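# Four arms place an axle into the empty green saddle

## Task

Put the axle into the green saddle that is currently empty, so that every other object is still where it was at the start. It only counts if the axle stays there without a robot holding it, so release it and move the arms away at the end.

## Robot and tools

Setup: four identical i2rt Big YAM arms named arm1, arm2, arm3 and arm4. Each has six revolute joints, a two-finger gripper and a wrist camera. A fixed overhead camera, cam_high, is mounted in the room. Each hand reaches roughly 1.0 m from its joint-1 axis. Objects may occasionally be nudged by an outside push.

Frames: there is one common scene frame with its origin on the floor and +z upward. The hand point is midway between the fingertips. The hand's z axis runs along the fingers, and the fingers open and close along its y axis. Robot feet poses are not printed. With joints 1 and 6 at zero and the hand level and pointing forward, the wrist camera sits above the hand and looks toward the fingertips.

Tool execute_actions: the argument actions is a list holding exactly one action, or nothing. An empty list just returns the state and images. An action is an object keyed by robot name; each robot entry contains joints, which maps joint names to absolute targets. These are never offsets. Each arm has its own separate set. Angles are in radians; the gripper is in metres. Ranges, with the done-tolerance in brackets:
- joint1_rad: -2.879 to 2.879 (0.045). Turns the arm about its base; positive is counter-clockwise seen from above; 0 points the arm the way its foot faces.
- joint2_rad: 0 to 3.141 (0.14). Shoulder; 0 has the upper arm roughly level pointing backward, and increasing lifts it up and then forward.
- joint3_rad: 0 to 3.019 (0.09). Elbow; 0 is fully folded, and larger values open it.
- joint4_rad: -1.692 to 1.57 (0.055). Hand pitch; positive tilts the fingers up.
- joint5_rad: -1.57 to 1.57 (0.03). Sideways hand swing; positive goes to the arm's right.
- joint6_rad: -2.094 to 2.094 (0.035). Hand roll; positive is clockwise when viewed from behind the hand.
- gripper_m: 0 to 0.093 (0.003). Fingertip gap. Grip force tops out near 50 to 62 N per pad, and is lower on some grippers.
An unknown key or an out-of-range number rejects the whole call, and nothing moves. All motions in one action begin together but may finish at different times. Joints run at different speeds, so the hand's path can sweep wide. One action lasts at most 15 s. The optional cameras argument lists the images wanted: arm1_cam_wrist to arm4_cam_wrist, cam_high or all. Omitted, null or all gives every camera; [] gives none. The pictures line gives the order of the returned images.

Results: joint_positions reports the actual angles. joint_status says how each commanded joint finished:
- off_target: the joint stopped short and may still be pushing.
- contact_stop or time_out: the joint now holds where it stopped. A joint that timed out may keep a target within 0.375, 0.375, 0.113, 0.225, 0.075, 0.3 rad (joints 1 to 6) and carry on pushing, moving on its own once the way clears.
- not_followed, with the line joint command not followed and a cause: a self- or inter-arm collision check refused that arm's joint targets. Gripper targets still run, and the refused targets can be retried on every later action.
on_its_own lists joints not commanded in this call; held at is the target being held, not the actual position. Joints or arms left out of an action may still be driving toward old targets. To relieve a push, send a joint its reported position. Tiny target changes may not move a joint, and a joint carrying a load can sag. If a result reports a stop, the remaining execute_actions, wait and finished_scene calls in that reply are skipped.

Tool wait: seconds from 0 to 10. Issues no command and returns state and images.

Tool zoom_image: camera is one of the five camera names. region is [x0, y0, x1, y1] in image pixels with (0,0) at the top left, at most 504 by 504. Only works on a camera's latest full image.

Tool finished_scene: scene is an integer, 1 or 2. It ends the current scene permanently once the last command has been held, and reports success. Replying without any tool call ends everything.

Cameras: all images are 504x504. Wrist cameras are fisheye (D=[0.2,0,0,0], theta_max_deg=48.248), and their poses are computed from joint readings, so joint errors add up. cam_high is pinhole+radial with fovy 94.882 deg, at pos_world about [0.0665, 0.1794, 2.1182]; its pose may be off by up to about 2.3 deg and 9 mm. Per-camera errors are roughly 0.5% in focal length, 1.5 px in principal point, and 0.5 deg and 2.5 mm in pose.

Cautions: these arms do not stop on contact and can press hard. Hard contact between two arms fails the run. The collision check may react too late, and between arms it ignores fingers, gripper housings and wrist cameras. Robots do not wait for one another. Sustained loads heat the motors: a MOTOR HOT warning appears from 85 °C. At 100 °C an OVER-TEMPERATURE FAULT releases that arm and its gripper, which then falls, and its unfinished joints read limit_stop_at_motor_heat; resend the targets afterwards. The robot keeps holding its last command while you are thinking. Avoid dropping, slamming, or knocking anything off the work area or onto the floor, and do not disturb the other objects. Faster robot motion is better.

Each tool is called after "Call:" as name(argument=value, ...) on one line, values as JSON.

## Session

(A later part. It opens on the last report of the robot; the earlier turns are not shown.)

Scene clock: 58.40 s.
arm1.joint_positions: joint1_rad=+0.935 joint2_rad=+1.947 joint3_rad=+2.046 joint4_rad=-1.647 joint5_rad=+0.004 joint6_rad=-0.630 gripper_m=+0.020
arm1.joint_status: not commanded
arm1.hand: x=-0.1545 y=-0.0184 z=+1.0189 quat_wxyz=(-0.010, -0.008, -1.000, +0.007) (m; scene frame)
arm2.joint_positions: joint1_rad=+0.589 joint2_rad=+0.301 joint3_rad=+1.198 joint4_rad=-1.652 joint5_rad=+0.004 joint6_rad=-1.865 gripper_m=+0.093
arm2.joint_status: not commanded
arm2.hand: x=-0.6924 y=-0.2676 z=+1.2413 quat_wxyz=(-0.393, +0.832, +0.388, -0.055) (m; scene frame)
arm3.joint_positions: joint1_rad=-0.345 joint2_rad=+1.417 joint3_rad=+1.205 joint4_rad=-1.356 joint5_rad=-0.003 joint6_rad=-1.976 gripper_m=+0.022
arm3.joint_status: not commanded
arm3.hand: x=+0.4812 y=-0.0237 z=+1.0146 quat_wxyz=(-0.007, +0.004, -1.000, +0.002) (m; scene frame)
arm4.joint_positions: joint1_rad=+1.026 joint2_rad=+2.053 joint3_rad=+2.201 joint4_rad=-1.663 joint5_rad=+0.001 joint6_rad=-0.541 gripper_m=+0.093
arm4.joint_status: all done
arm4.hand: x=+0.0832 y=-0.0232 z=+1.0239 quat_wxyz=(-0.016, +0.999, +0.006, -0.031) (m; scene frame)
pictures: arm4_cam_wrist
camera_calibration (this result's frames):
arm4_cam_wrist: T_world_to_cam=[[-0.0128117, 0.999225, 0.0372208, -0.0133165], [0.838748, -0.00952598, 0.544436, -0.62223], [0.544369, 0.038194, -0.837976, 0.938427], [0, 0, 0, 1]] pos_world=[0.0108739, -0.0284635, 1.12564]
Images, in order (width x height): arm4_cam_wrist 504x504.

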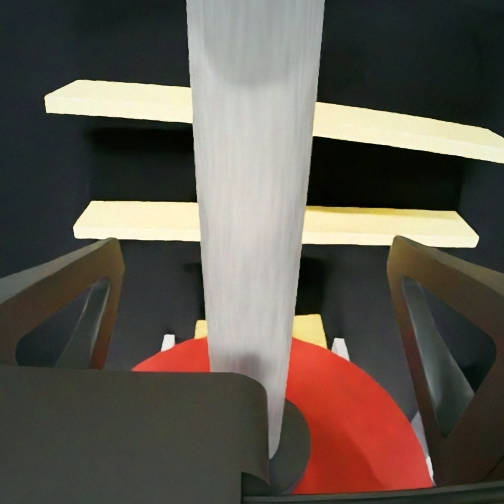

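Call:
execute_actions(actions=[{"arm4":{"joints":{"gripper_m":0}}}], cameras=[])

Call:
execute_actions(actions=[{"arm4":{"joints":{"joint2_rad":2.0,"joint3_rad":2.275}},"arm1":{"joints":{"joint2_rad":1.93,"joint3_rad":2.085}}}], cameras=[])

Call:
execute_actions(actions=[{"arm1":{"joints":{"gripper_m":0.093}}}], cameras=[])

Call:
execute_actions(actions=[{"arm1":{"joints":{"joint2_rad":1.66}}}], cameras=[])

Call:
execute_actions(actions=[{"arm1":{"joints":{"joint2_rad":0.7,"joint3_rad":1.4}},"arm3":{"joints":{"joint1_rad":0.059,"joint2_rad":1.285,"joint3_rad":1.13,"joint4_rad":-1.365,"joint6_rad":-1.55}},"arm4":{"joints":{"joint1_rad":0.875,"joint2_rad":1.665,"joint3_rad":1.735,"joint4_rad":-1.585,"joint6_rad":-0.70}}}], cameras=[])

Call:
execute_actions(actions=[{"arm3":{"joints":{"joint1_rad":0.40,"joint2_rad":1.35,"joint3_rad":1.24,"joint6_rad":-1.21}},"arm4":{"joints":{"joint1_rad":0.683,"joint2_rad":1.43,"joint3_rad":1.45,"joint4_rad":-1.545,"joint6_rad":-0.895}}}], cameras=["cam_high","arm4_cam_wrist"])

Scene clock: 59.73 s.
arm1.joint_positions: joint1_rad=+0.935 joint2_rad=+1.947 joint3_rad=+2.047 joint4_rad=-1.648 joint5_rad=+0.005 joint6_rad=-0.631 gripper_m=+0.020
arm1.joint_status: not commanded
arm1.hand: x=-0.1547 y=-0.0183 z=+1.0192 quat_wxyz=(-0.009, -0.007, -1.000, +0.007) (m; scene frame)
arm2.joint_positions: joint1_rad=+0.589 joint2_rad=+0.301 joint3_rad=+1.198 joint4_rad=-1.652 joint5_rad=+0.004 joint6_rad=-1.865 gripper_m=+0.093
arm2.joint_status: not commanded
arm2.hand: x=-0.6924 y=-0.2676 z=+1.2413 quat_wxyz=(-0.393, +0.832, +0.388, -0.055) (m; scene frame)
arm3.joint_positions: joint1_rad=-0.345 joint2_rad=+1.417 joint3_rad=+1.205 joint4_rad=-1.356 joint5_rad=-0.002 joint6_rad=-1.976 gripper_m=+0.022
arm3.joint_status: not commanded
arm3.hand: x=+0.4810 y=-0.0235 z=+1.0146 quat_wxyz=(-0.006, +0.004, -1.000, +0.002) (m; scene frame)
arm4.joint_positions: joint1_rad=+1.027 joint2_rad=+2.053 joint3_rad=+2.201 joint4_rad=-1.665 joint5_rad=-0.004 joint6_rad=-0.524 gripper_m=+0.023
arm4.joint_status: gripper_m off_target (ended at +0.023, target +0.000)
arm4.hand: x=+0.0829 y=-0.0248 z=+1.0239 quat_wxyz=(-0.014, +0.999, -0.001, -0.031) (m; scene frame)
pictures: none
No camera images: the call's "cameras" was empty. Leave "cameras" out to get every camera's image.

Scene clock: 60.30 s.
arm1.joint_positions: joint1_rad=+0.935 joint2_rad=+1.947 joint3_rad=+2.047 joint4_rad=-1.648 joint5_rad=+0.005 joint6_rad=-0.631 gripper_m=+0.020
arm1.joint_status: all done
arm1.hand: x=-0.1547 y=-0.0184 z=+1.0192 quat_wxyz=(-0.009, -0.007, -1.000, +0.007) (m; scene frame)
arm2.joint_positions: joint1_rad=+0.589 joint2_rad=+0.301 joint3_rad=+1.198 joint4_rad=-1.652 joint5_rad=+0.004 joint6_rad=-1.865 gripper_m=+0.093
arm2.joint_status: not commanded
arm2.hand: x=-0.6924 y=-0.2676 z=+1.2413 quat_wxyz=(-0.393, +0.832, +0.388, -0.055) (m; scene frame)
arm3.joint_positions: joint1_rad=-0.345 joint2_rad=+1.417 joint3_rad=+1.205 joint4_rad=-1.356 joint5_rad=-0.002 joint6_rad=-1.976 gripper_m=+0.022
arm3.joint_status: not commanded
arm3.hand: x=+0.4810 y=-0.0235 z=+1.0146 quat_wxyz=(-0.006, +0.004, -1.000, +0.002) (m; scene frame)
arm4.joint_positions: joint1_rad=+1.027 joint2_rad=+2.050 joint3_rad=+2.201 joint4_rad=-1.665 joint5_rad=-0.004 joint6_rad=-0.524 gripper_m=+0.023
arm4.joint_status: all done
arm4.hand: x=+0.0832 y=-0.0249 z=+1.0257 quat_wxyz=(-0.015, +0.999, -0.001, -0.032) (m; scene frame)
pictures: none
No camera images: the call's "cameras" was empty. Leave "cameras" out to get every camera's image.

Scene clock: 61.07 s.
arm1.joint_positions: joint1_rad=+0.935 joint2_rad=+1.945 joint3_rad=+2.047 joint4_rad=-1.648 joint5_rad=+0.002 joint6_rad=-0.634 gripper_m=+0.093
arm1.joint_status: all done
arm1.hand: x=-0.1546 y=-0.0179 z=+1.0199 quat_wxyz=(-0.011, -0.006, -1.000, +0.007) (m; scene frame)
arm2.joint_positions: joint1_rad=+0.589 joint2_rad=+0.301 joint3_rad=+1.198 joint4_rad=-1.652 joint5_rad=+0.004 joint6_rad=-1.865 gripper_m=+0.093
arm2.joint_status: not commanded
arm2.hand: x=-0.6924 y=-0.2676 z=+1.2413 quat_wxyz=(-0.393, +0.832, +0.388, -0.055) (m; scene frame)
arm3.joint_positions: joint1_rad=-0.345 joint2_rad=+1.417 joint3_rad=+1.205 joint4_rad=-1.356 joint5_rad=-0.002 joint6_rad=-1.976 gripper_m=+0.022
arm3.joint_status: not commanded
arm3.hand: x=+0.4810 y=-0.0235 z=+1.0146 quat_wxyz=(-0.006, +0.004, -1.000, +0.002) (m; scene frame)
arm4.joint_positions: joint1_rad=+1.027 joint2_rad=+2.050 joint3_rad=+2.201 joint4_rad=-1.665 joint5_rad=-0.004 joint6_rad=-0.524 gripper_m=+0.023
arm4.joint_status: not commanded
arm4.hand: x=+0.0829 y=-0.0254 z=+1.0257 quat_wxyz=(-0.015, +0.999, -0.001, -0.032) (m; scene frame)
pictures: none
No camera images: the call's "cameras" was empty. Leave "cameras" out to get every camera's image.

Scene clock: 62.43 s.
arm1.joint_positions: joint1_rad=+0.935 joint2_rad=+1.647 joint3_rad=+2.074 joint4_rad=-1.648 joint5_rad=+0.002 joint6_rad=-0.635 gripper_m=+0.093
arm1.joint_status: all done
arm1.hand: x=-0.2023 y=+0.0172 z=+1.1988 quat_wxyz=(-0.140, -0.006, -0.985, +0.103) (m; scene frame)
arm2.joint_positions: joint1_rad=+0.589 joint2_rad=+0.301 joint3_rad=+1.198 joint4_rad=-1.652 joint5_rad=+0.004 joint6_rad=-1.865 gripper_m=+0.093
arm2.joint_status: not commanded
arm2.hand: x=-0.6924 y=-0.2676 z=+1.2413 quat_wxyz=(-0.393, +0.832, +0.388, -0.055) (m; scene frame)
arm3.joint_positions: joint1_rad=-0.345 joint2_rad=+1.417 joint3_rad=+1.205 joint4_rad=-1.356 joint5_rad=-0.002 joint6_rad=-1.976 gripper_m=+0.022
arm3.joint_status: not commanded
arm3.hand: x=+0.4810 y=-0.0235 z=+1.0146 quat_wxyz=(-0.006, +0.004, -1.000, +0.002) (m; scene frame)
arm4.joint_positions: joint1_rad=+1.027 joint2_rad=+2.050 joint3_rad=+2.201 joint4_rad=-1.665 joint5_rad=-0.004 joint6_rad=-0.524 gripper_m=+0.023
arm4.joint_status: not commanded
arm4.hand: x=+0.0829 y=-0.0254 z=+1.0257 quat_wxyz=(-0.015, +0.999, -0.001, -0.032) (m; scene frame)
pictures: none
No camera images: the call's "cameras" was empty. Leave "cameras" out to get every camera's image.

Scene clock: 64.00 s.
arm1.joint_positions: joint1_rad=+0.935 joint2_rad=+0.695 joint3_rad=+1.399 joint4_rad=-1.648 joint5_rad=+0.002 joint6_rad=-0.635 gripper_m=+0.093
arm1.joint_status: all done
arm1.hand: x=-0.4744 y=+0.2218 z=+1.2419 quat_wxyz=(-0.248, -0.006, -0.951, +0.184) (m; scene frame)
arm2.joint_positions: joint1_rad=+0.589 joint2_rad=+0.301 joint3_rad=+1.198 joint4_rad=-1.652 joint5_rad=+0.004 joint6_rad=-1.865 gripper_m=+0.093
arm2.joint_status: not commanded
arm2.hand: x=-0.6924 y=-0.2676 z=+1.2413 quat_wxyz=(-0.393, +0.832, +0.388, -0.055) (m; scene frame)
arm3.joint_positions: joint1_rad=+0.062 joint2_rad=+1.311 joint3_rad=+1.114 joint4_rad=-1.369 joint5_rad=-0.013 joint6_rad=-1.575 gripper_m=+0.022
arm3.joint_status: all done
arm3.hand: x=+0.6432 y=-0.0160 z=+1.0208 quat_wxyz=(-0.013, +0.007, -1.000, +0.002) (m; scene frame)
arm4.joint_positions: joint1_rad=+0.863 joint2_rad=+1.696 joint3_rad=+1.713 joint4_rad=-1.592 joint5_rad=+0.001 joint6_rad=-0.696 gripper_m=+0.023
arm4.joint_status: all done
arm4.hand: x=+0.2455 y=-0.0206 z=+1.0348 quat_wxyz=(-0.001, +1.000, +0.002, -0.005) (m; scene frame)
pictures: none
No camera images: the call's "cameras" was empty. Leave "cameras" out to get every camera's image.

Scene clock: 65.07 s.
arm1.joint_positions: joint1_rad=+0.935 joint2_rad=+0.695 joint3_rad=+1.399 joint4_rad=-1.648 joint5_rad=+0.002 joint6_rad=-0.635 gripper_m=+0.093
arm1.joint_status: not commanded
arm1.hand: x=-0.4744 y=+0.2218 z=+1.2419 quat_wxyz=(-0.248, -0.006, -0.951, +0.184) (m; scene frame)
arm2.joint_positions: joint1_rad=+0.589 joint2_rad=+0.301 joint3_rad=+1.198 joint4_rad=-1.652 joint5_rad=+0.004 joint6_rad=-1.865 gripper_m=+0.093
arm2.joint_status: not commanded
arm2.hand: x=-0.6924 y=-0.2676 z=+1.2413 quat_wxyz=(-0.393, +0.832, +0.388, -0.055) (m; scene frame)
arm3.joint_positions: joint1_rad=+0.405 joint2_rad=+1.370 joint3_rad=+1.158 joint4_rad=-1.365 joint5_rad=-0.006 joint6_rad=-1.244 gripper_m=+0.022
arm3.joint_status: all done
arm3.hand: x=+0.7713 y=-0.0108 z=+1.0181 quat_wxyz=(-0.008, +0.013, -1.000, -0.004) (m; scene frame)
arm4.joint_positions: joint1_rad=+0.667 joint2_rad=+1.451 joint3_rad=+1.430 joint4_rad=-1.540 joint5_rad=+0.003 joint6_rad=-0.903 gripper_m=+0.023
arm4.joint_status: all done
arm4.hand: x=+0.3738 y=-0.0186 z=+1.0352 quat_wxyz=(-0.007, +1.000, +0.008, -0.009) (m; scene frame)
pictures: arm4_cam_wrist, cam_high
camera_calibration (this result's frames):
arm4_cam_wrist: T_world_to_cam=[[-0.0177778, 0.999696, 0.0170745, 0.00802254], [0.813412, 0.00453028, 0.581671, -0.90091], [0.581417, 0.0242294, -0.813245, 0.749784], [0, 0, 0, 1]] pos_world=[0.297016, -0.0221055, 1.13365]
Images, in order (width x height): arm4_cam_wrist 504x504, cam_high 504x504.

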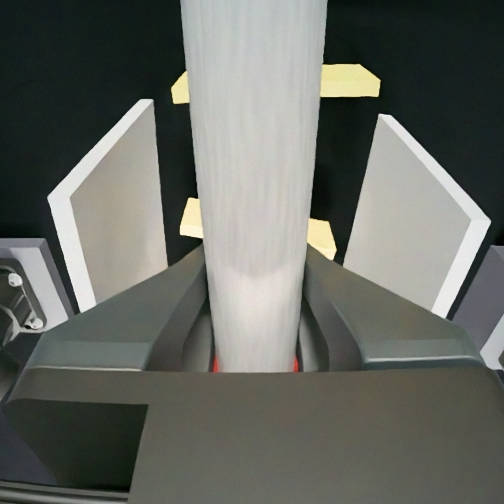

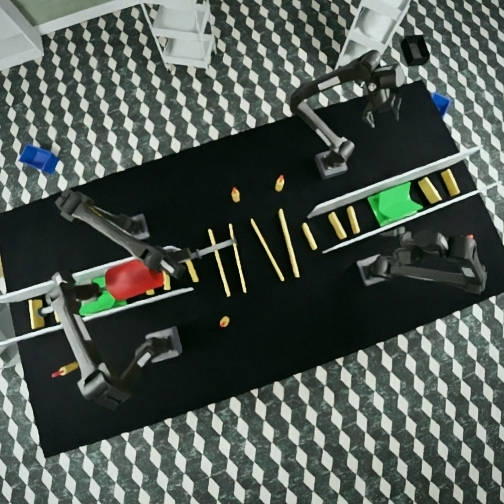

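Call:
execute_actions(actions=[])

Scene clock: 65.90 s.
arm1.joint_positions: joint1_rad=+0.935 joint2_rad=+0.695 joint3_rad=+1.399 joint4_rad=-1.648 joint5_rad=+0.002 joint6_rad=-0.635 gripper_m=+0.093
arm1.joint_status: not commanded
arm1.hand: x=-0.4744 y=+0.2218 z=+1.2419 quat_wxyz=(-0.248, -0.006, -0.951, +0.184) (m; scene frame)
arm2.joint_positions: joint1_rad=+0.589 joint2_rad=+0.301 joint3_rad=+1.198 joint4_rad=-1.652 joint5_rad=+0.004 joint6_rad=-1.865 gripper_m=+0.093
arm2.joint_status: not commanded
arm2.hand: x=-0.6924 y=-0.2676 z=+1.2413 quat_wxyz=(-0.393, +0.832, +0.388, -0.055) (m; scene frame)
arm3.joint_positions: joint1_rad=+0.405 joint2_rad=+1.370 joint3_rad=+1.158 joint4_rad=-1.365 joint5_rad=-0.006 joint6_rad=-1.244 gripper_m=+0.022
arm3.joint_status: all done
arm3.hand: x=+0.7713 y=-0.0108 z=+1.0181 quat_wxyz=(-0.008, +0.013, -1.000, -0.004) (m; scene frame)
arm4.joint_positions: joint1_rad=+0.667 joint2_rad=+1.451 joint3_rad=+1.430 joint4_rad=-1.540 joint5_rad=+0.003 joint6_rad=-0.903 gripper_m=+0.023
arm4.joint_status: all done
arm4.hand: x=+0.3738 y=-0.0186 z=+1.0352 quat_wxyz=(-0.007, +1.000, +0.008, -0.009) (m; scene frame)
pictures: arm1_cam_wrist, arm2_cam_wrist, arm3_cam_wrist, arm4_cam_wrist, cam_high
camera_calibration (this result's frames):
arm1_cam_wrist: T_world_to_cam=[[-0.100437, -0.929876, 0.353897, -0.28304], [-0.98367, 0.146199, 0.104974, -0.626556], [-0.149352, -0.337574, -0.929375, 1.28087], [0, 0, 0, 1]] pos_world=[-0.45345, 0.2608, 1.35635]
arm2_cam_wrist: T_world_to_cam=[[-0.599603, 0.397309, 0.69471, -1.17006], [0.793704, 0.18402, 0.579802, -0.118086], [0.102521, 0.899045, -0.425685, 0.960749], [0, 0, 0, 1]] pos_world=[-0.706345, -0.377149, 1.2903]
arm3_cam_wrist: T_world_to_cam=[[0.0378261, -0.999088, -0.0198009, -0.0203804], [-0.817383, -0.0423334, 0.574537, 0.0514368], [-0.574851, -0.00554761, -0.818239, 1.40515], [0, 0, 0, 1]] pos_world=[0.850566, -0.0103891, 1.11979]
arm4_cam_wrist: T_world_to_cam=[[-0.0177778, 0.999696, 0.0170745, 0.00802254], [0.813412, 0.00453028, 0.581671, -0.90091], [0.581417, 0.0242294, -0.813245, 0.749784], [0, 0, 0, 1]] pos_world=[0.297016, -0.0221055, 1.13365]
Images, in order (width x height): arm1_cam_wrist 504x504, arm2_cam_wrist 504x504, arm3_cam_wrist 504x504, arm4_cam_wrist 504x504, cam_high 504x504.

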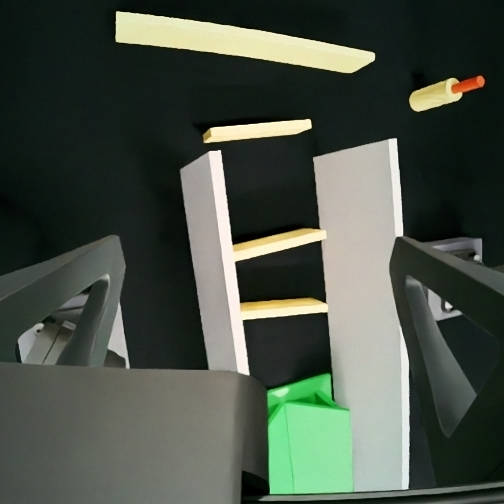

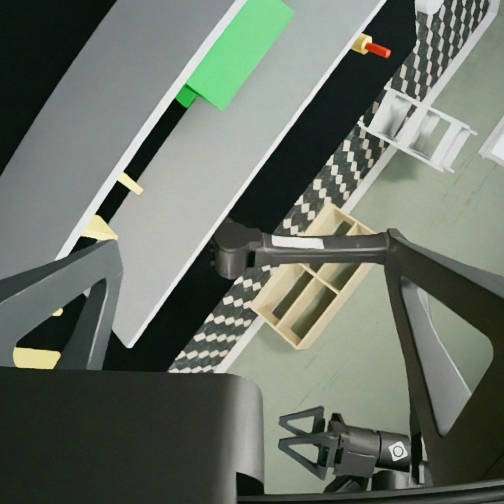

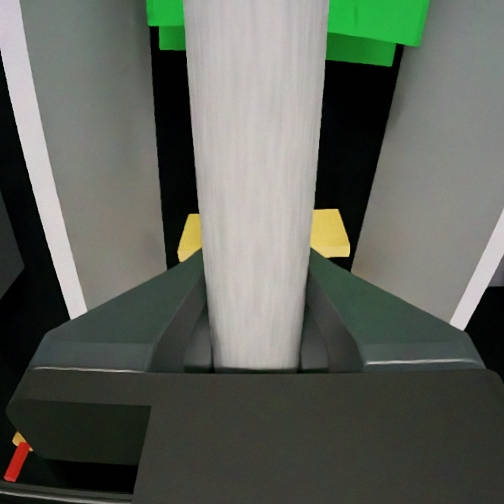

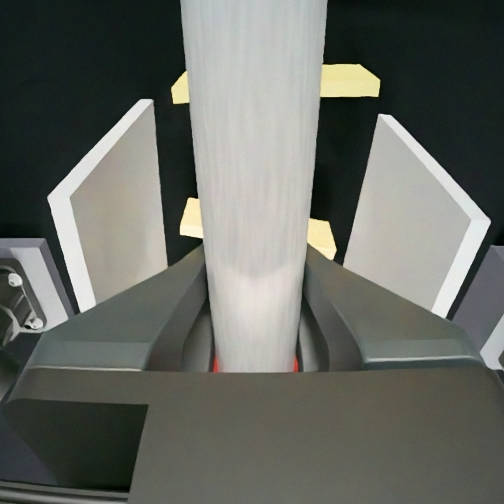

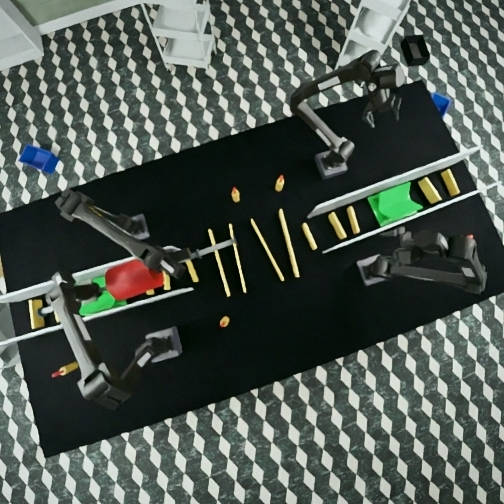

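Call:
execute_actions(actions=[{"arm4":{"joints":{"joint1_rad":0.403,"joint2_rad":1.262,"joint3_rad":1.281,"joint4_rad":-1.549,"joint6_rad":-1.17}},"arm3":{"joints":{"joint1_rad":0.672,"joint2_rad":1.505,"joint3_rad":1.41,"joint4_rad":-1.371,"joint6_rad":-0.933}}}], cameras=[])

Call:
execute_actions(actions=[{"arm4":{"joints":{"joint1_rad":0.036,"joint2_rad":1.186,"joint3_rad":1.217,"joint4_rad":-1.562,"joint6_rad":-1.538}},"arm3":{"joints":{"joint1_rad":0.867,"joint2_rad":1.72,"joint3_rad":1.689,"joint4_rad":-1.427,"joint6_rad":-0.738}}}], cameras=["cam_high"])

Scene clock: 67.30 s.
arm1.joint_positions: joint1_rad=+0.935 joint2_rad=+0.695 joint3_rad=+1.399 joint4_rad=-1.648 joint5_rad=+0.002 joint6_rad=-0.635 gripper_m=+0.093
arm1.joint_status: not commanded
arm1.hand: x=-0.4744 y=+0.2218 z=+1.2419 quat_wxyz=(-0.248, -0.006, -0.951, +0.184) (m; scene frame)
arm2.joint_positions: joint1_rad=+0.589 joint2_rad=+0.301 joint3_rad=+1.198 joint4_rad=-1.652 joint5_rad=+0.004 joint6_rad=-1.865 gripper_m=+0.093
arm2.joint_status: not commanded
arm2.hand: x=-0.6924 y=-0.2676 z=+1.2413 quat_wxyz=(-0.393, +0.832, +0.388, -0.055) (m; scene frame)
arm3.joint_positions: joint1_rad=+0.675 joint2_rad=+1.539 joint3_rad=+1.323 joint4_rad=-1.367 joint5_rad=+0.002 joint6_rad=-0.968 gripper_m=+0.022
arm3.joint_status: joint6_rad off_target (ended at -0.968, target -0.933); the others done
arm3.hand: x=+0.8986 y=-0.0140 z=+1.0139 quat_wxyz=(-0.002, +0.011, -1.000, -0.004) (m; scene frame)
arm4.joint_positions: joint1_rad=+0.387 joint2_rad=+1.288 joint3_rad=+1.256 joint4_rad=-1.543 joint5_rad=+0.005 joint6_rad=-1.182 gripper_m=+0.023
arm4.joint_status: all done
arm4.hand: x=+0.5024 y=-0.0176 z=+1.0278 quat_wxyz=(-0.001, +1.000, +0.008, -0.004) (m; scene frame)
pictures: none
No camera images: the call's "cameras" was empty. Leave "cameras" out to get every camera's image.

Scene clock: 69.50 s.
arm1.joint_positions: joint1_rad=+0.935 joint2_rad=+0.695 joint3_rad=+1.399 joint4_rad=-1.648 joint5_rad=+0.002 joint6_rad=-0.635 gripper_m=+0.093
arm1.joint_status: not commanded
arm1.hand: x=-0.4744 y=+0.2218 z=+1.2419 quat_wxyz=(-0.248, -0.006, -0.951, +0.184) (m; scene frame)
arm2.joint_positions: joint1_rad=+0.589 joint2_rad=+0.301 joint3_rad=+1.198 joint4_rad=-1.652 joint5_rad=+0.004 joint6_rad=-1.865 gripper_m=+0.093
arm2.joint_status: not commanded
arm2.hand: x=-0.6924 y=-0.2676 z=+1.2413 quat_wxyz=(-0.393, +0.832, +0.388, -0.055) (m; scene frame)
arm3.joint_positions: joint1_rad=+0.867 joint2_rad=+1.752 joint3_rad=+1.595 joint4_rad=-1.423 joint5_rad=+0.006 joint6_rad=-0.779 gripper_m=+0.022
arm3.joint_status: joint3_rad time_out (moved +0.272 of +0.366); joint6_rad time_out (moved +0.189 of +0.230); the others done
arm3.on_its_own: joint3_rad reads +1.595 and still pushes toward +1.689 since a time_out; joint6_rad reads -0.779 and still pushes toward -0.738 since a time_out
arm3.hand: x=+1.0241 y=-0.0156 z=+1.0170 quat_wxyz=(+0.000, +0.012, -1.000, -0.001) (m; scene frame)
arm4.joint_positions: joint1_rad=+0.031 joint2_rad=+1.218 joint3_rad=+1.190 joint4_rad=-1.554 joint5_rad=+0.012 joint6_rad=-1.537 gripper_m=+0.023
arm4.joint_status: all done
arm4.hand: x=+0.6299 y=-0.0174 z=+1.0238 quat_wxyz=(+0.004, +1.000, +0.008, -0.001) (m; scene frame)
pictures: cam_high
Images, in order (width x height): cam_high 504x504.

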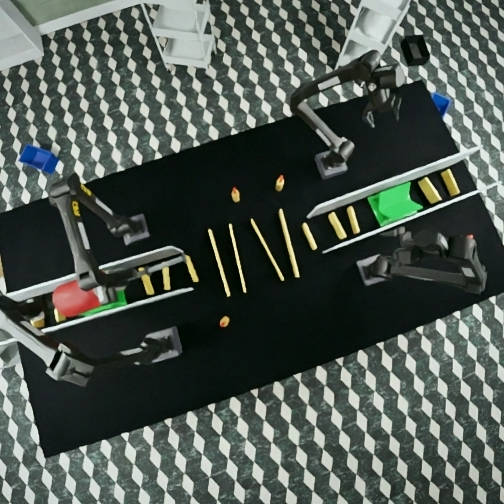

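Call:
execute_actions(actions=[{"arm4":{"joints":{"joint1_rad":-0.226,"joint2_rad":1.21,"joint3_rad":1.27,"joint4_rad":-1.557,"joint6_rad":-1.79}},"arm3":{"joints":{"joint1_rad":0.96,"joint2_rad":1.895,"joint3_rad":1.94,"joint4_rad":-1.507,"joint6_rad":-0.67}}}], cameras=["cam_high","arm3_cam_wrist","arm4_cam_wrist"])

Scene clock: 71.97 s.
arm1.joint_positions: joint1_rad=+0.935 joint2_rad=+0.695 joint3_rad=+1.399 joint4_rad=-1.648 joint5_rad=+0.002 joint6_rad=-0.635 gripper_m=+0.093
arm1.joint_status: not commanded
arm1.hand: x=-0.4744 y=+0.2218 z=+1.2419 quat_wxyz=(-0.248, -0.006, -0.951, +0.184) (m; scene frame)
arm2.joint_positions: joint1_rad=+0.589 joint2_rad=+0.301 joint3_rad=+1.198 joint4_rad=-1.652 joint5_rad=+0.004 joint6_rad=-1.865 gripper_m=+0.093
arm2.joint_status: not commanded
arm2.hand: x=-0.6924 y=-0.2676 z=+1.2413 quat_wxyz=(-0.393, +0.832, +0.388, -0.055) (m; scene frame)
arm3.joint_positions: joint1_rad=+0.960 joint2_rad=+1.934 joint3_rad=+1.843 joint4_rad=-1.497 joint5_rad=+0.004 joint6_rad=-0.694 gripper_m=+0.022
arm3.joint_status: joint3_rad time_out (moved +0.248 of +0.345); the others done
arm3.on_its_own: joint3_rad reads +1.843 and still pushes toward +1.940 since a time_out
arm3.hand: x=+1.1073 y=-0.0173 z=+1.0127 quat_wxyz=(+0.002, +0.016, -1.000, -0.004) (m; scene frame)
arm4.joint_positions: joint1_rad=-0.224 joint2_rad=+1.234 joint3_rad=+1.198 joint4_rad=-1.554 joint5_rad=+0.011 joint6_rad=-1.798 gripper_m=+0.023
arm4.joint_status: all done
arm4.hand: x=+0.7153 y=-0.0211 z=+1.0205 quat_wxyz=(+0.009, +1.000, +0.010, -0.003) (m; scene frame)
pictures: arm3_cam_wrist, arm4_cam_wrist, cam_high
camera_calibration (this result's frames):
arm3_cam_wrist: T_world_to_cam=[[0.0432647, -0.998855, -0.0203932, -0.0450735], [-0.805585, -0.0469517, 0.590617, 0.299435], [-0.590899, -0.00912443, -0.806694, 1.59991], [0, 0, 0, 1]] pos_world=[1.18855, -0.0163647, 1.11286]
arm4_cam_wrist: T_world_to_cam=[[-0.0221238, 0.999662, -0.0136381, 0.0513172], [0.807262, 0.0259098, 0.589624, -1.17341], [0.589778, 0.00203526, -0.807562, 0.527147], [0, 0, 0, 1]] pos_world=[0.637484, -0.02197, 1.11827]
Images, in order (width x height): arm3_cam_wrist 504x504, arm4_cam_wrist 504x504, cam_high 504x504.

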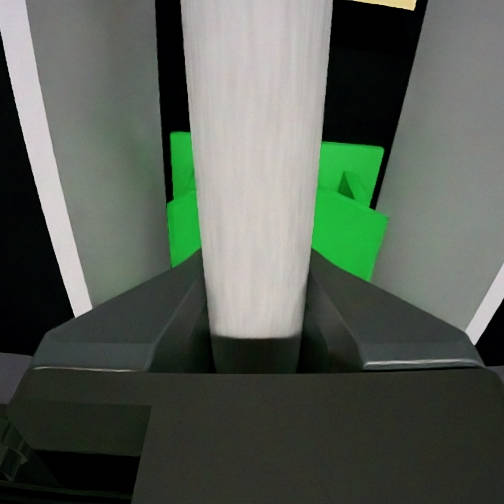

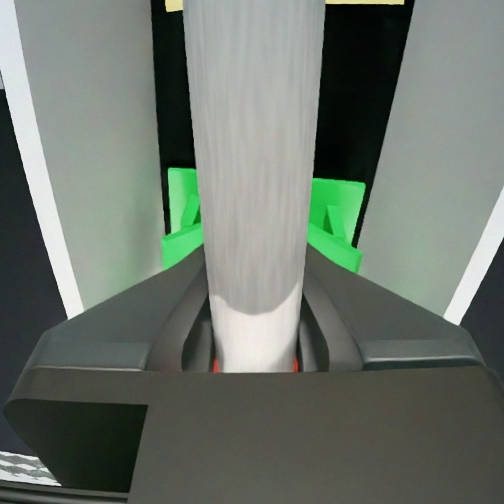

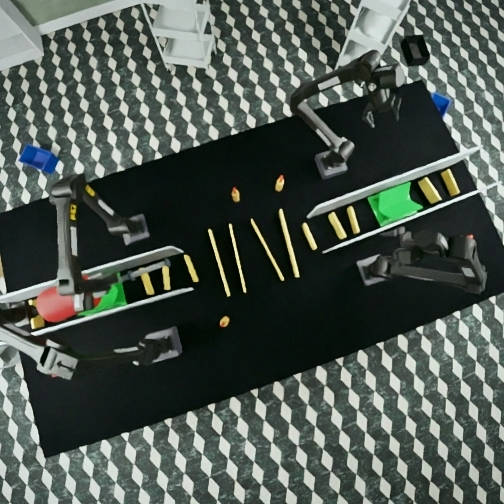

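Call:
execute_actions(actions=[{"arm4":{"joints":{"joint1_rad":-0.28,"joint2_rad":1.225,"joint3_rad":1.096,"joint4_rad":-1.4,"joint6_rad":-1.85}},"arm3":{"joints":{"joint1_rad":0.968,"joint2_rad":1.96,"joint3_rad":1.87,"joint4_rad":-1.41,"joint6_rad":-0.67}}}], cameras=["arm3_cam_wrist","arm4_cam_wrist"])

Scene clock: 75.30 s.
arm1.joint_positions: joint1_rad=+0.935 joint2_rad=+0.695 joint3_rad=+1.399 joint4_rad=-1.648 joint5_rad=+0.002 joint6_rad=-0.635 gripper_m=+0.093
arm1.joint_status: not commanded
arm1.hand: x=-0.4744 y=+0.2218 z=+1.2419 quat_wxyz=(-0.248, -0.006, -0.951, +0.184) (m; scene frame)
arm2.joint_positions: joint1_rad=+0.589 joint2_rad=+0.301 joint3_rad=+1.198 joint4_rad=-1.652 joint5_rad=+0.004 joint6_rad=-1.865 gripper_m=+0.093
arm2.joint_status: not commanded
arm2.hand: x=-0.6924 y=-0.2676 z=+1.2413 quat_wxyz=(-0.393, +0.832, +0.388, -0.055) (m; scene frame)
arm3.joint_positions: joint1_rad=+0.966 joint2_rad=+2.007 joint3_rad=+1.843 joint4_rad=-1.414 joint5_rad=-0.003 joint6_rad=-0.675 gripper_m=+0.022
arm3.joint_status: all done
arm3.hand: x=+1.1282 y=-0.0275 z=+0.9703 quat_wxyz=(-0.004, +0.009, -1.000, -0.003) (m; scene frame)
arm4.joint_positions: joint1_rad=-0.283 joint2_rad=+1.240 joint3_rad=+1.079 joint4_rad=-1.405 joint5_rad=+0.013 joint6_rad=-1.841 gripper_m=+0.023
arm4.joint_status: all done
arm4.hand: x=+0.7352 y=-0.0225 z=+0.9729 quat_wxyz=(-0.002, +1.000, +0.002, +0.000) (m; scene frame)
pictures: arm3_cam_wrist, arm4_cam_wrist
camera_calibration (this result's frames):
arm3_cam_wrist: T_world_to_cam=[[0.0289283, -0.999395, -0.0192924, -0.0418995], [-0.813158, -0.0347532, 0.581004, 0.359029], [-0.581323, -0.00111971, -0.813672, 1.57406], [0, 0, 0, 1]] pos_world=[1.2082, -0.0276342, 1.07136]
arm4_cam_wrist: T_world_to_cam=[[-0.00577092, 0.999953, 0.00776926, 0.0196514], [0.803442, 0.0000109168, 0.595383, -1.16476], [0.595355, 0.00967806, -0.803405, 0.468964], [0, 0, 0, 1]] pos_world=[0.656732, -0.0241764, 1.07009]
Images, in order (width x height): arm3_cam_wrist 504x504, arm4_cam_wrist 504x504.

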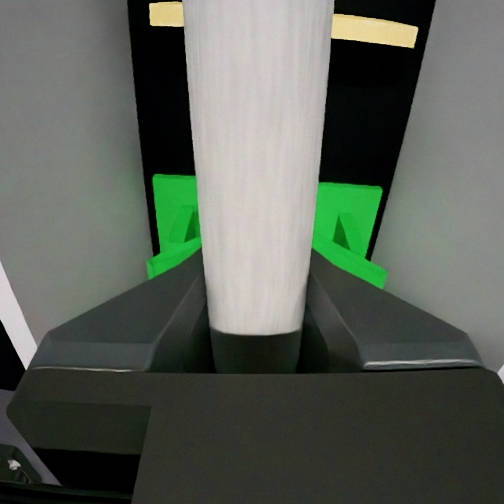

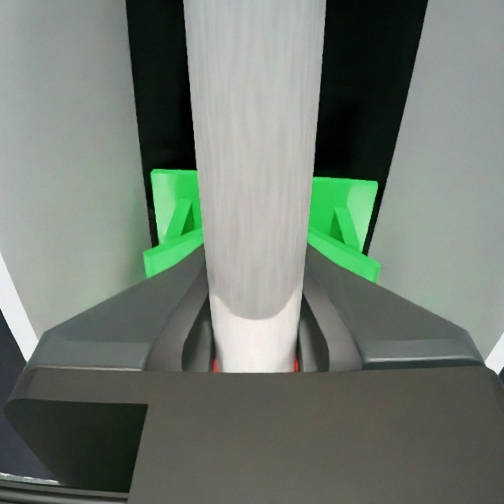

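Call:
execute_actions(actions=[{"arm4":{"joints":{"joint2_rad":1.262,"joint3_rad":0.985,"joint4_rad":-1.255}},"arm3":{"joints":{"joint2_rad":1.985,"joint3_rad":1.771,"joint4_rad":-1.29}}}], cameras=["arm3_cam_wrist","arm4_cam_wrist"])

Scene clock: 77.93 s.
arm1.joint_positions: joint1_rad=+0.935 joint2_rad=+0.695 joint3_rad=+1.399 joint4_rad=-1.648 joint5_rad=+0.002 joint6_rad=-0.635 gripper_m=+0.093
arm1.joint_status: not commanded
arm1.hand: x=-0.4744 y=+0.2218 z=+1.2419 quat_wxyz=(-0.248, -0.006, -0.951, +0.184) (m; scene frame)
arm2.joint_positions: joint1_rad=+0.589 joint2_rad=+0.301 joint3_rad=+1.198 joint4_rad=-1.652 joint5_rad=+0.004 joint6_rad=-1.865 gripper_m=+0.093
arm2.joint_status: not commanded
arm2.hand: x=-0.6924 y=-0.2676 z=+1.2413 quat_wxyz=(-0.393, +0.832, +0.388, -0.055) (m; scene frame)
arm3.joint_positions: joint1_rad=+0.966 joint2_rad=+2.034 joint3_rad=+1.750 joint4_rad=-1.293 joint5_rad=-0.004 joint6_rad=-0.678 gripper_m=+0.022
arm3.joint_status: all done
arm3.hand: x=+1.1277 y=-0.0264 z=+0.9196 quat_wxyz=(-0.005, +0.011, -1.000, -0.003) (m; scene frame)
arm4.joint_positions: joint1_rad=-0.284 joint2_rad=+1.278 joint3_rad=+0.969 joint4_rad=-1.261 joint5_rad=+0.011 joint6_rad=-1.846 gripper_m=+0.023
arm4.joint_status: all done
arm4.hand: x=+0.7344 y=-0.0218 z=+0.9201 quat_wxyz=(-0.001, +1.000, +0.004, -0.002) (m; scene frame)
pictures: arm3_cam_wrist, arm4_cam_wrist
camera_calibration (this result's frames):
arm3_cam_wrist: T_world_to_cam=[[0.0323858, -0.999287, -0.0194201, -0.045558], [-0.813979, -0.0376455, 0.579674, 0.390159], [-0.579991, -0.0029657, -0.814617, 1.5319], [0, 0, 0, 1]] pos_world=[1.20755, -0.0262946, 1.02086]
arm4_cam_wrist: T_world_to_cam=[[-0.0100013, 0.999937, 0.00508747, 0.0249593], [0.805274, 0.00503788, 0.592881, -1.13153], [0.592818, 0.0100264, -0.805274, 0.430618], [0, 0, 0, 1]] pos_world=[0.656162, -0.0235748, 1.0175]
Images, in order (width x height): arm3_cam_wrist 504x504, arm4_cam_wrist 504x504.

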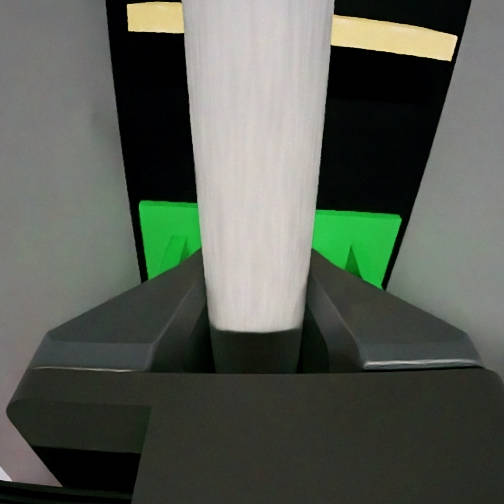

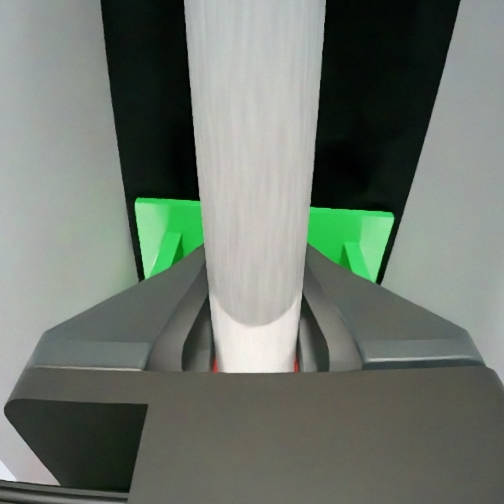

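Call:
execute_actions(actions=[{"arm4":{"joints":{"joint2_rad":1.323,"joint3_rad":0.884,"joint4_rad":-1.095}},"arm3":{"joints":{"joint1_rad":0.958,"joint2_rad":2.037,"joint3_rad":1.707,"joint4_rad":-1.172}}}], cameras=["arm3_cam_wrist","arm4_cam_wrist"])

Scene clock: 78.97 s.
arm1.joint_positions: joint1_rad=+0.935 joint2_rad=+0.695 joint3_rad=+1.399 joint4_rad=-1.648 joint5_rad=+0.002 joint6_rad=-0.635 gripper_m=+0.093
arm1.joint_status: not commanded
arm1.hand: x=-0.4744 y=+0.2218 z=+1.2419 quat_wxyz=(-0.248, -0.006, -0.951, +0.184) (m; scene frame)
arm2.joint_positions: joint1_rad=+0.589 joint2_rad=+0.301 joint3_rad=+1.198 joint4_rad=-1.652 joint5_rad=+0.004 joint6_rad=-1.865 gripper_m=+0.093
arm2.joint_status: not commanded
arm2.hand: x=-0.6924 y=-0.2676 z=+1.2413 quat_wxyz=(-0.393, +0.832, +0.388, -0.055) (m; scene frame)
arm3.joint_positions: joint1_rad=+0.959 joint2_rad=+2.080 joint3_rad=+1.688 joint4_rad=-1.177 joint5_rad=-0.002 joint6_rad=-0.676 gripper_m=+0.022
arm3.joint_status: all done
arm3.hand: x=+1.1273 y=-0.0312 z=+0.8692 quat_wxyz=(-0.007, +0.006, -1.000, +0.000) (m; scene frame)
arm4.joint_positions: joint1_rad=-0.284 joint2_rad=+1.338 joint3_rad=+0.870 joint4_rad=-1.104 joint5_rad=+0.011 joint6_rad=-1.839 gripper_m=+0.023
arm4.joint_status: all done
arm4.hand: x=+0.7336 y=-0.0220 z=+0.8657 quat_wxyz=(+0.001, +1.000, +0.001, -0.002) (m; scene frame)
pictures: arm3_cam_wrist, arm4_cam_wrist
camera_calibration (this result's frames):
arm3_cam_wrist: T_world_to_cam=[[0.0239988, -0.999622, -0.0133928, -0.0470856], [-0.816575, -0.0273293, 0.576591, 0.424789], [-0.57674, -0.00290128, -0.816923, 1.48889], [0, 0, 0, 1]] pos_world=[1.2067, -0.0311389, 0.970745]
arm4_cam_wrist: T_world_to_cam=[[-0.00316743, 0.999991, 0.00275791, 0.022414], [0.805434, 0.000916593, 0.592684, -1.09872], [0.592676, 0.0040986, -0.80543, 0.387459], [0, 0, 0, 1]] pos_world=[0.655381, -0.0229947, 0.963204]
Images, in order (width x height): arm3_cam_wrist 504x504, arm4_cam_wrist 504x504.

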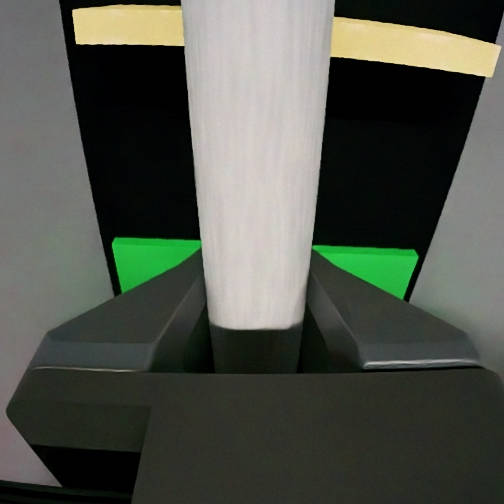

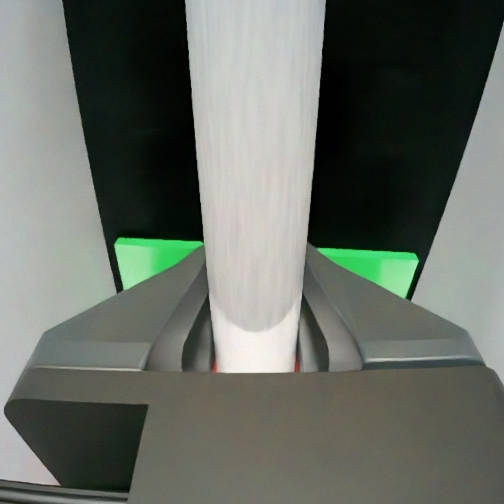

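Not yet resting; lower about 1.2 cm more.

Call:
execute_actions(actions=[{"arm4":{"joints":{"joint2_rad":1.34,"joint3_rad":0.862,"joint4_rad":-1.06}},"arm3":{"joints":{"joint2_rad":2.056,"joint3_rad":1.69,"joint4_rad":-1.14}}}], cameras=["arm3_cam_wrist","arm4_cam_wrist"])

Scene clock: 79.70 s.
arm1.joint_positions: joint1_rad=+0.935 joint2_rad=+0.695 joint3_rad=+1.399 joint4_rad=-1.648 joint5_rad=+0.002 joint6_rad=-0.635 gripper_m=+0.093
arm1.joint_status: not commanded
arm1.hand: x=-0.4744 y=+0.2218 z=+1.2419 quat_wxyz=(-0.248, -0.006, -0.951, +0.184) (m; scene frame)
arm2.joint_positions: joint1_rad=+0.589 joint2_rad=+0.301 joint3_rad=+1.198 joint4_rad=-1.652 joint5_rad=+0.004 joint6_rad=-1.865 gripper_m=+0.093
arm2.joint_status: not commanded
arm2.hand: x=-0.6924 y=-0.2676 z=+1.2413 quat_wxyz=(-0.393, +0.832, +0.388, -0.055) (m; scene frame)
arm3.joint_positions: joint1_rad=+0.958 joint2_rad=+2.080 joint3_rad=+1.686 joint4_rad=-1.166 joint5_rad=-0.002 joint6_rad=-0.668 gripper_m=+0.022
arm3.joint_status: all done
arm3.hand: x=+1.1281 y=-0.0330 z=+0.8684 quat_wxyz=(-0.010, +0.002, -1.000, +0.002) (m; scene frame)
arm4.joint_positions: joint1_rad=-0.284 joint2_rad=+1.338 joint3_rad=+0.862 joint4_rad=-1.081 joint5_rad=+0.011 joint6_rad=-1.830 gripper_m=+0.023
arm4.joint_status: all done
arm4.hand: x=+0.7342 y=-0.0196 z=+0.8632 quat_wxyz=(-0.007, +1.000, -0.004, +0.000) (m; scene frame)
pictures: arm3_cam_wrist, arm4_cam_wrist
camera_calibration (this result's frames):
arm3_cam_wrist: T_world_to_cam=[[0.014476, -0.999863, -0.0080105, -0.042923], [-0.820761, -0.0164578, 0.571035, 0.435802], [-0.571088, -0.00169157, -0.820887, 1.48584], [0, 0, 0, 1]] pos_world=[1.20686, -0.0332313, 0.970507]
arm4_cam_wrist: T_world_to_cam=[[0.00616732, 0.999828, 0.0174674, 0.000520103], [0.803011, -0.0153615, 0.595766, -1.09888], [0.595932, 0.0103522, -0.802968, 0.380624], [0, 0, 0, 1]] pos_world=[0.655586, -0.0213408, 0.960297]
Images, in order (width x height): arm3_cam_wrist 504x504, arm4_cam_wrist 504x504.

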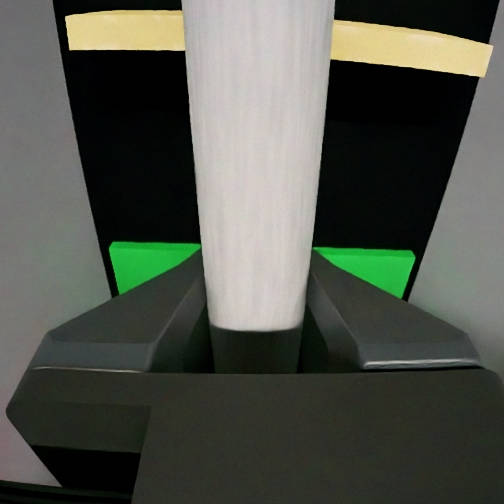

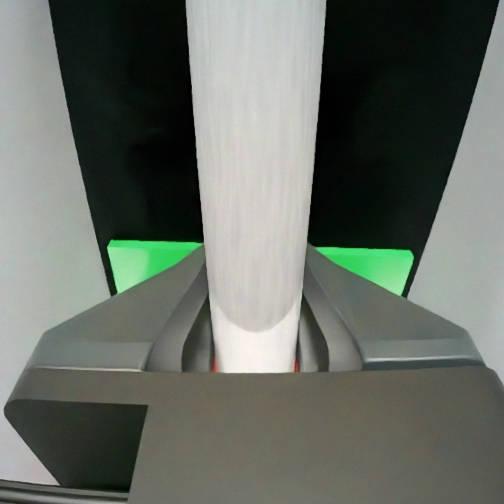

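Seated. Release.

Call:
execute_actions(actions=[{"arm4":{"joints":{"gripper_m":0.07}},"arm3":{"joints":{"gripper_m":0.07}}}], cameras=["arm3_cam_wrist","arm4_cam_wrist"])

Call:
execute_actions(actions=[{"arm4":{"joints":{"joint2_rad":1.26,"joint3_rad":1.03,"joint4_rad":-1.3}},"arm3":{"joints":{"joint2_rad":2.0,"joint3_rad":1.82,"joint4_rad":-1.33}}}], cameras=["arm3_cam_wrist","arm4_cam_wrist"])

Scene clock: 80.57 s.
arm1.joint_positions: joint1_rad=+0.935 joint2_rad=+0.695 joint3_rad=+1.399 joint4_rad=-1.648 joint5_rad=+0.002 joint6_rad=-0.635 gripper_m=+0.093
arm1.joint_status: not commanded
arm1.hand: x=-0.4744 y=+0.2218 z=+1.2419 quat_wxyz=(-0.248, -0.006, -0.951, +0.184) (m; scene frame)
arm2.joint_positions: joint1_rad=+0.589 joint2_rad=+0.301 joint3_rad=+1.198 joint4_rad=-1.652 joint5_rad=+0.004 joint6_rad=-1.865 gripper_m=+0.093
arm2.joint_status: not commanded
arm2.hand: x=-0.6924 y=-0.2676 z=+1.2413 quat_wxyz=(-0.393, +0.832, +0.388, -0.055) (m; scene frame)
arm3.joint_positions: joint1_rad=+0.958 joint2_rad=+2.079 joint3_rad=+1.686 joint4_rad=-1.154 joint5_rad=-0.002 joint6_rad=-0.668 gripper_m=+0.070
arm3.joint_status: all done
arm3.hand: x=+1.1306 y=-0.0349 z=+0.8692 quat_wxyz=(-0.016, +0.001, -1.000, +0.007) (m; scene frame)
arm4.joint_positions: joint1_rad=-0.284 joint2_rad=+1.338 joint3_rad=+0.862 joint4_rad=-1.072 joint5_rad=+0.003 joint6_rad=-1.838 gripper_m=+0.070
arm4.joint_status: all done
arm4.hand: x=+0.7334 y=-0.0172 z=+0.8632 quat_wxyz=(-0.012, +1.000, +0.000, -0.002) (m; scene frame)
pictures: arm3_cam_wrist, arm4_cam_wrist
camera_calibration (this result's frames):
arm3_cam_wrist: T_world_to_cam=[[0.0140378, -0.999901, 0.000362723, -0.0516537], [-0.826726, -0.0114025, 0.562489, 0.451685], [-0.562429, -0.00819599, -0.826805, 1.48299], [0, 0, 0, 1]] pos_world=[1.20822, -0.0343438, 0.97209]
arm4_cam_wrist: T_world_to_cam=[[-0.00135442, 0.999606, 0.0280442, -0.00553674], [0.806257, -0.0154984, 0.591363, -1.09685], [0.591564, 0.0234118, -0.805918, 0.387062], [0, 0, 0, 1]] pos_world=[0.655359, -0.0205266, 0.960729]
Images, in order (width x height): arm3_cam_wrist 504x504, arm4_cam_wrist 504x504.

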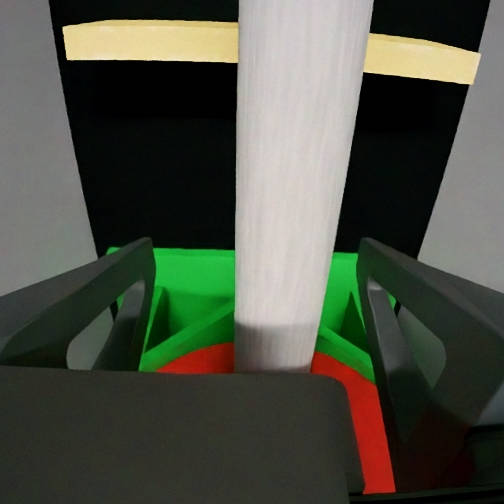

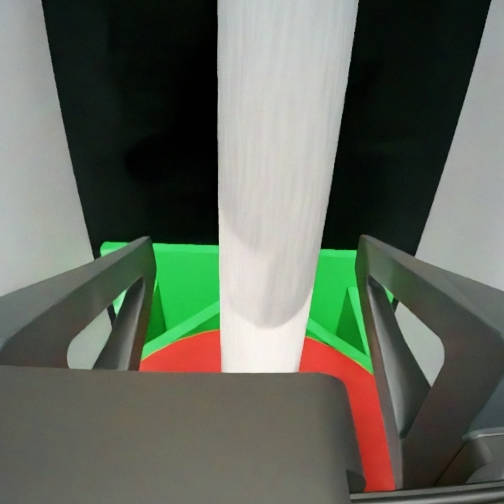

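Scene clock: 81.73 s.
arm1.joint_positions: joint1_rad=+0.935 joint2_rad=+0.695 joint3_rad=+1.399 joint4_rad=-1.648 joint5_rad=+0.002 joint6_rad=-0.635 gripper_m=+0.093
arm1.joint_status: not commanded
arm1.hand: x=-0.4744 y=+0.2218 z=+1.2419 quat_wxyz=(-0.248, -0.006, -0.951, +0.184) (m; scene frame)
arm2.joint_positions: joint1_rad=+0.589 joint2_rad=+0.301 joint3_rad=+1.198 joint4_rad=-1.652 joint5_rad=+0.004 joint6_rad=-1.865 gripper_m=+0.093
arm2.joint_status: not commanded
arm2.hand: x=-0.6924 y=-0.2676 z=+1.2413 quat_wxyz=(-0.393, +0.832, +0.388, -0.055) (m; scene frame)
arm3.joint_positions: joint1_rad=+0.958 joint2_rad=+2.009 joint3_rad=+1.770 joint4_rad=-1.319 joint5_rad=-0.002 joint6_rad=-0.668 gripper_m=+0.070
arm3.joint_status: all done
arm3.hand: x=+1.1252 y=-0.0314 z=+0.9413 quat_wxyz=(-0.011, +0.002, -1.000, +0.003) (m; scene frame)
arm4.joint_positions: joint1_rad=-0.284 joint2_rad=+1.254 joint3_rad=+1.002 joint4_rad=-1.289 joint5_rad=+0.003 joint6_rad=-1.838 gripper_m=+0.070
arm4.joint_status: all done
arm4.hand: x=+0.7345 y=-0.0173 z=+0.9400 quat_wxyz=(-0.016, +1.000, +0.000, -0.002) (m; scene frame)
pictures: arm3_cam_wrist, arm4_cam_wrist
camera_calibration (this result's frames):
arm3_cam_wrist: T_world_to_cam=[[0.0140894, -0.999882, -0.00610263, -0.0420483], [-0.822138, -0.0150582, 0.569089, 0.395225], [-0.569114, -0.00300093, -0.822253, 1.54306], [0, 0, 0, 1]] pos_world=[1.2037, -0.0314614, 1.04361]
arm4_cam_wrist: T_world_to_cam=[[-0.00206753, 0.999354, 0.0358677, -0.0143865], [0.805223, -0.0196047, 0.592648, -1.14363], [0.592968, 0.0301068, -0.804663, 0.446255], [0, 0, 0, 1]] pos_world=[0.656233, -0.0214787, 1.03737]
Images, in order (width x height): arm3_cam_wrist 504x504, arm4_cam_wrist 504x504.

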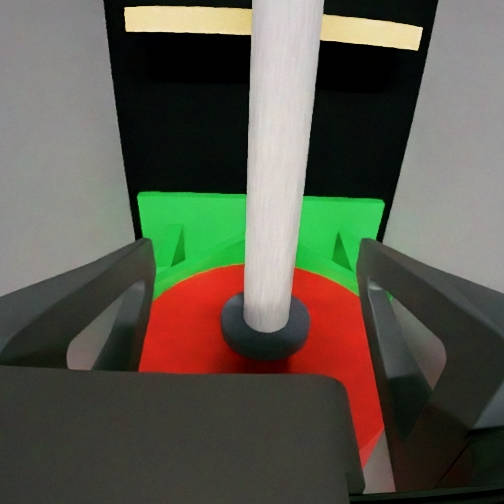

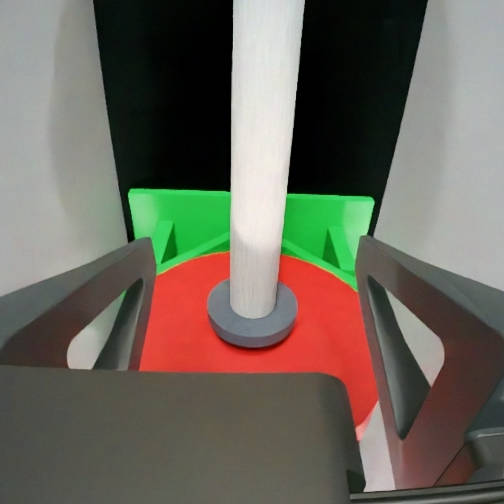

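Call:
execute_actions(actions=[{"arm4":{"joints":{"joint2_rad":1.2,"joint3_rad":1.28,"joint4_rad":-1.58}},"arm3":{"joints":{"joint2_rad":1.9,"joint3_rad":1.95,"joint4_rad":-1.55}}}], cameras=[])

Call:
execute_actions(actions=[{"arm4":{"joints":{"joint2_rad":0.6}},"arm3":{"joints":{"joint2_rad":1.1}}}])

Scene clock: 83.13 s.
arm1.joint_positions: joint1_rad=+0.935 joint2_rad=+0.695 joint3_rad=+1.399 joint4_rad=-1.648 joint5_rad=+0.002 joint6_rad=-0.635 gripper_m=+0.093
arm1.joint_status: not commanded
arm1.hand: x=-0.4744 y=+0.2218 z=+1.2419 quat_wxyz=(-0.248, -0.006, -0.951, +0.184) (m; scene frame)
arm2.joint_positions: joint1_rad=+0.589 joint2_rad=+0.301 joint3_rad=+1.198 joint4_rad=-1.652 joint5_rad=+0.004 joint6_rad=-1.865 gripper_m=+0.093
arm2.joint_status: not commanded
arm2.hand: x=-0.6924 y=-0.2676 z=+1.2413 quat_wxyz=(-0.393, +0.832, +0.388, -0.055) (m; scene frame)
arm3.joint_positions: joint1_rad=+0.958 joint2_rad=+1.888 joint3_rad=+1.907 joint4_rad=-1.538 joint5_rad=-0.002 joint6_rad=-0.668 gripper_m=+0.070
arm3.joint_status: all done
arm3.hand: x=+1.1087 y=-0.0196 z=+1.0639 quat_wxyz=(-0.027, +0.001, -1.000, +0.015) (m; scene frame)
arm4.joint_positions: joint1_rad=-0.284 joint2_rad=+1.192 joint3_rad=+1.247 joint4_rad=-1.569 joint5_rad=+0.003 joint6_rad=-1.839 gripper_m=+0.070
arm4.joint_status: all done
arm4.hand: x=+0.7345 y=-0.0232 z=+1.0524 quat_wxyz=(-0.029, +1.000, +0.000, +0.002) (m; scene frame)
pictures: none
No camera images: the call's "cameras" was empty. Leave "cameras" out to get every camera's image.

Scene clock: 85.07 s.
arm1.joint_positions: joint1_rad=+0.935 joint2_rad=+0.695 joint3_rad=+1.399 joint4_rad=-1.648 joint5_rad=+0.002 joint6_rad=-0.635 gripper_m=+0.093
arm1.joint_status: not commanded
arm1.hand: x=-0.4744 y=+0.2218 z=+1.2419 quat_wxyz=(-0.248, -0.006, -0.951, +0.184) (m; scene frame)
arm2.joint_positions: joint1_rad=+0.589 joint2_rad=+0.301 joint3_rad=+1.198 joint4_rad=-1.652 joint5_rad=+0.004 joint6_rad=-1.865 gripper_m=+0.093
arm2.joint_status: not commanded
arm2.hand: x=-0.6924 y=-0.2676 z=+1.2413 quat_wxyz=(-0.393, +0.832, +0.388, -0.055) (m; scene frame)
arm3.joint_positions: joint1_rad=+0.958 joint2_rad=+1.113 joint3_rad=+1.950 joint4_rad=-1.539 joint5_rad=-0.002 joint6_rad=-0.668 gripper_m=+0.070
arm3.joint_status: all done
arm3.hand: x=+0.9148 y=+0.1286 z=+1.4557 quat_wxyz=(-0.337, +0.000, -0.905, +0.260) (m; scene frame)
arm4.joint_positions: joint1_rad=-0.284 joint2_rad=+0.595 joint3_rad=+1.255 joint4_rad=-1.572 joint5_rad=+0.003 joint6_rad=-1.839 gripper_m=+0.070
arm4.joint_status: all done
arm4.hand: x=+0.6994 y=-0.1602 z=+1.2081 quat_wxyz=(-0.313, +0.946, -0.002, +0.080) (m; scene frame)
pictures: arm1_cam_wrist, arm2_cam_wrist, arm3_cam_wrist, arm4_cam_wrist, cam_high
camera_calibration (this result's frames):
arm1_cam_wrist: T_world_to_cam=[[-0.100437, -0.929876, 0.353897, -0.28304], [-0.98367, 0.146199, 0.104974, -0.626556], [-0.149352, -0.337574, -0.929375, 1.28087], [0, 0, 0, 1]] pos_world=[-0.45345, 0.2608, 1.35635]
arm2_cam_wrist: T_world_to_cam=[[-0.599603, 0.397309, 0.69471, -1.17006], [0.793704, 0.18402, 0.579802, -0.118086], [0.102521, 0.899045, -0.425685, 0.960749], [0, 0, 0, 1]] pos_world=[-0.706345, -0.377149, 1.2903]
arm3_cam_wrist: T_world_to_cam=[[-0.158035, -0.86941, 0.468136, -0.425588], [-0.986645, 0.120097, -0.110034, 1.05368], [0.0394426, -0.479274, -0.876779, 1.4307], [0, 0, 0, 1]] pos_world=[0.915916, 0.189145, 1.56958]
arm4_cam_wrist: T_world_to_cam=[[-0.0481098, 0.801598, 0.595924, -0.557356], [0.701899, -0.397344, 0.591147, -1.26351], [0.71065, 0.446719, -0.543525, 0.355974], [0, 0, 0, 1]] pos_world=[0.607071, -0.214294, 1.27254]
Images, in order (width x height): arm1_cam_wrist 504x504, arm2_cam_wrist 504x504, arm3_cam_wrist 504x504, arm4_cam_wrist 504x504, cam_high 504x504.

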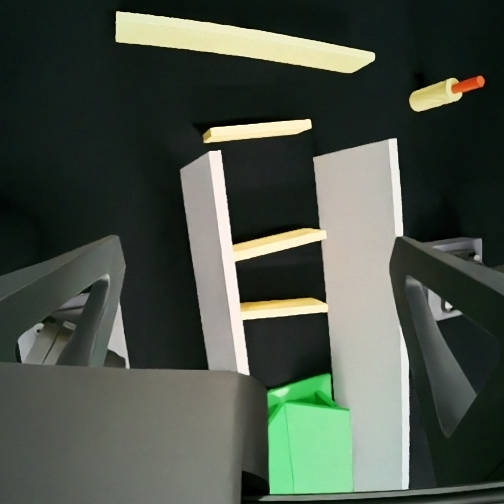

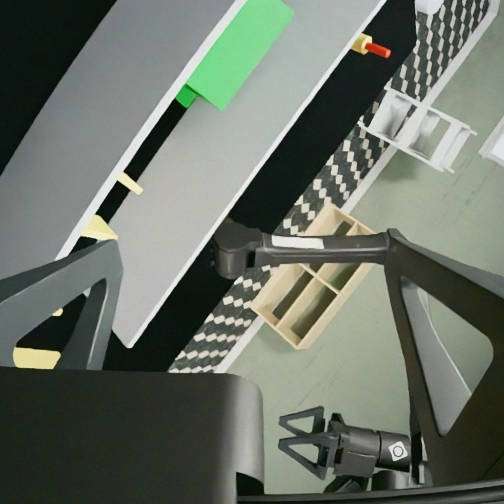

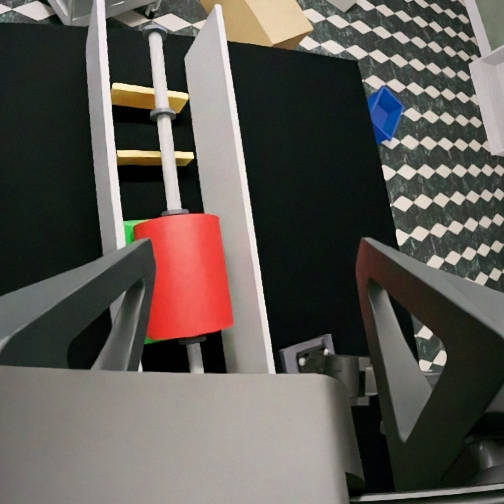

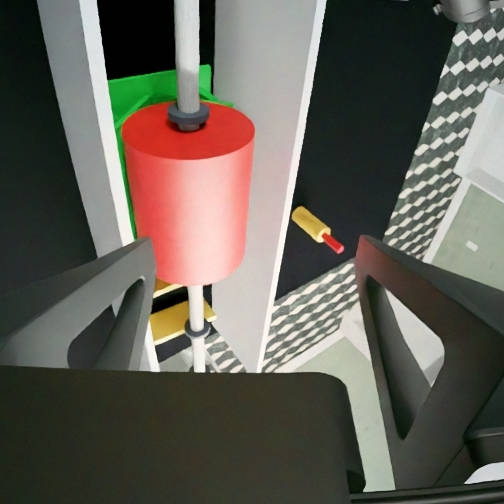

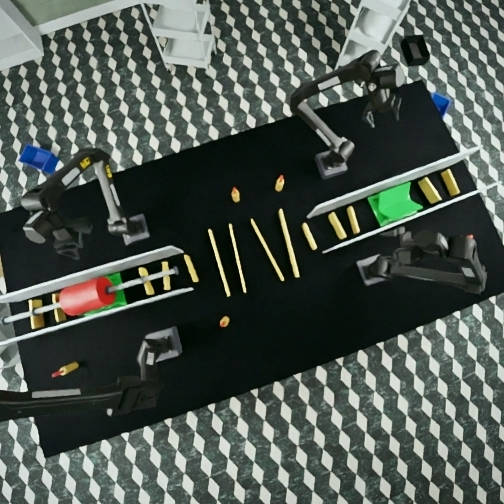

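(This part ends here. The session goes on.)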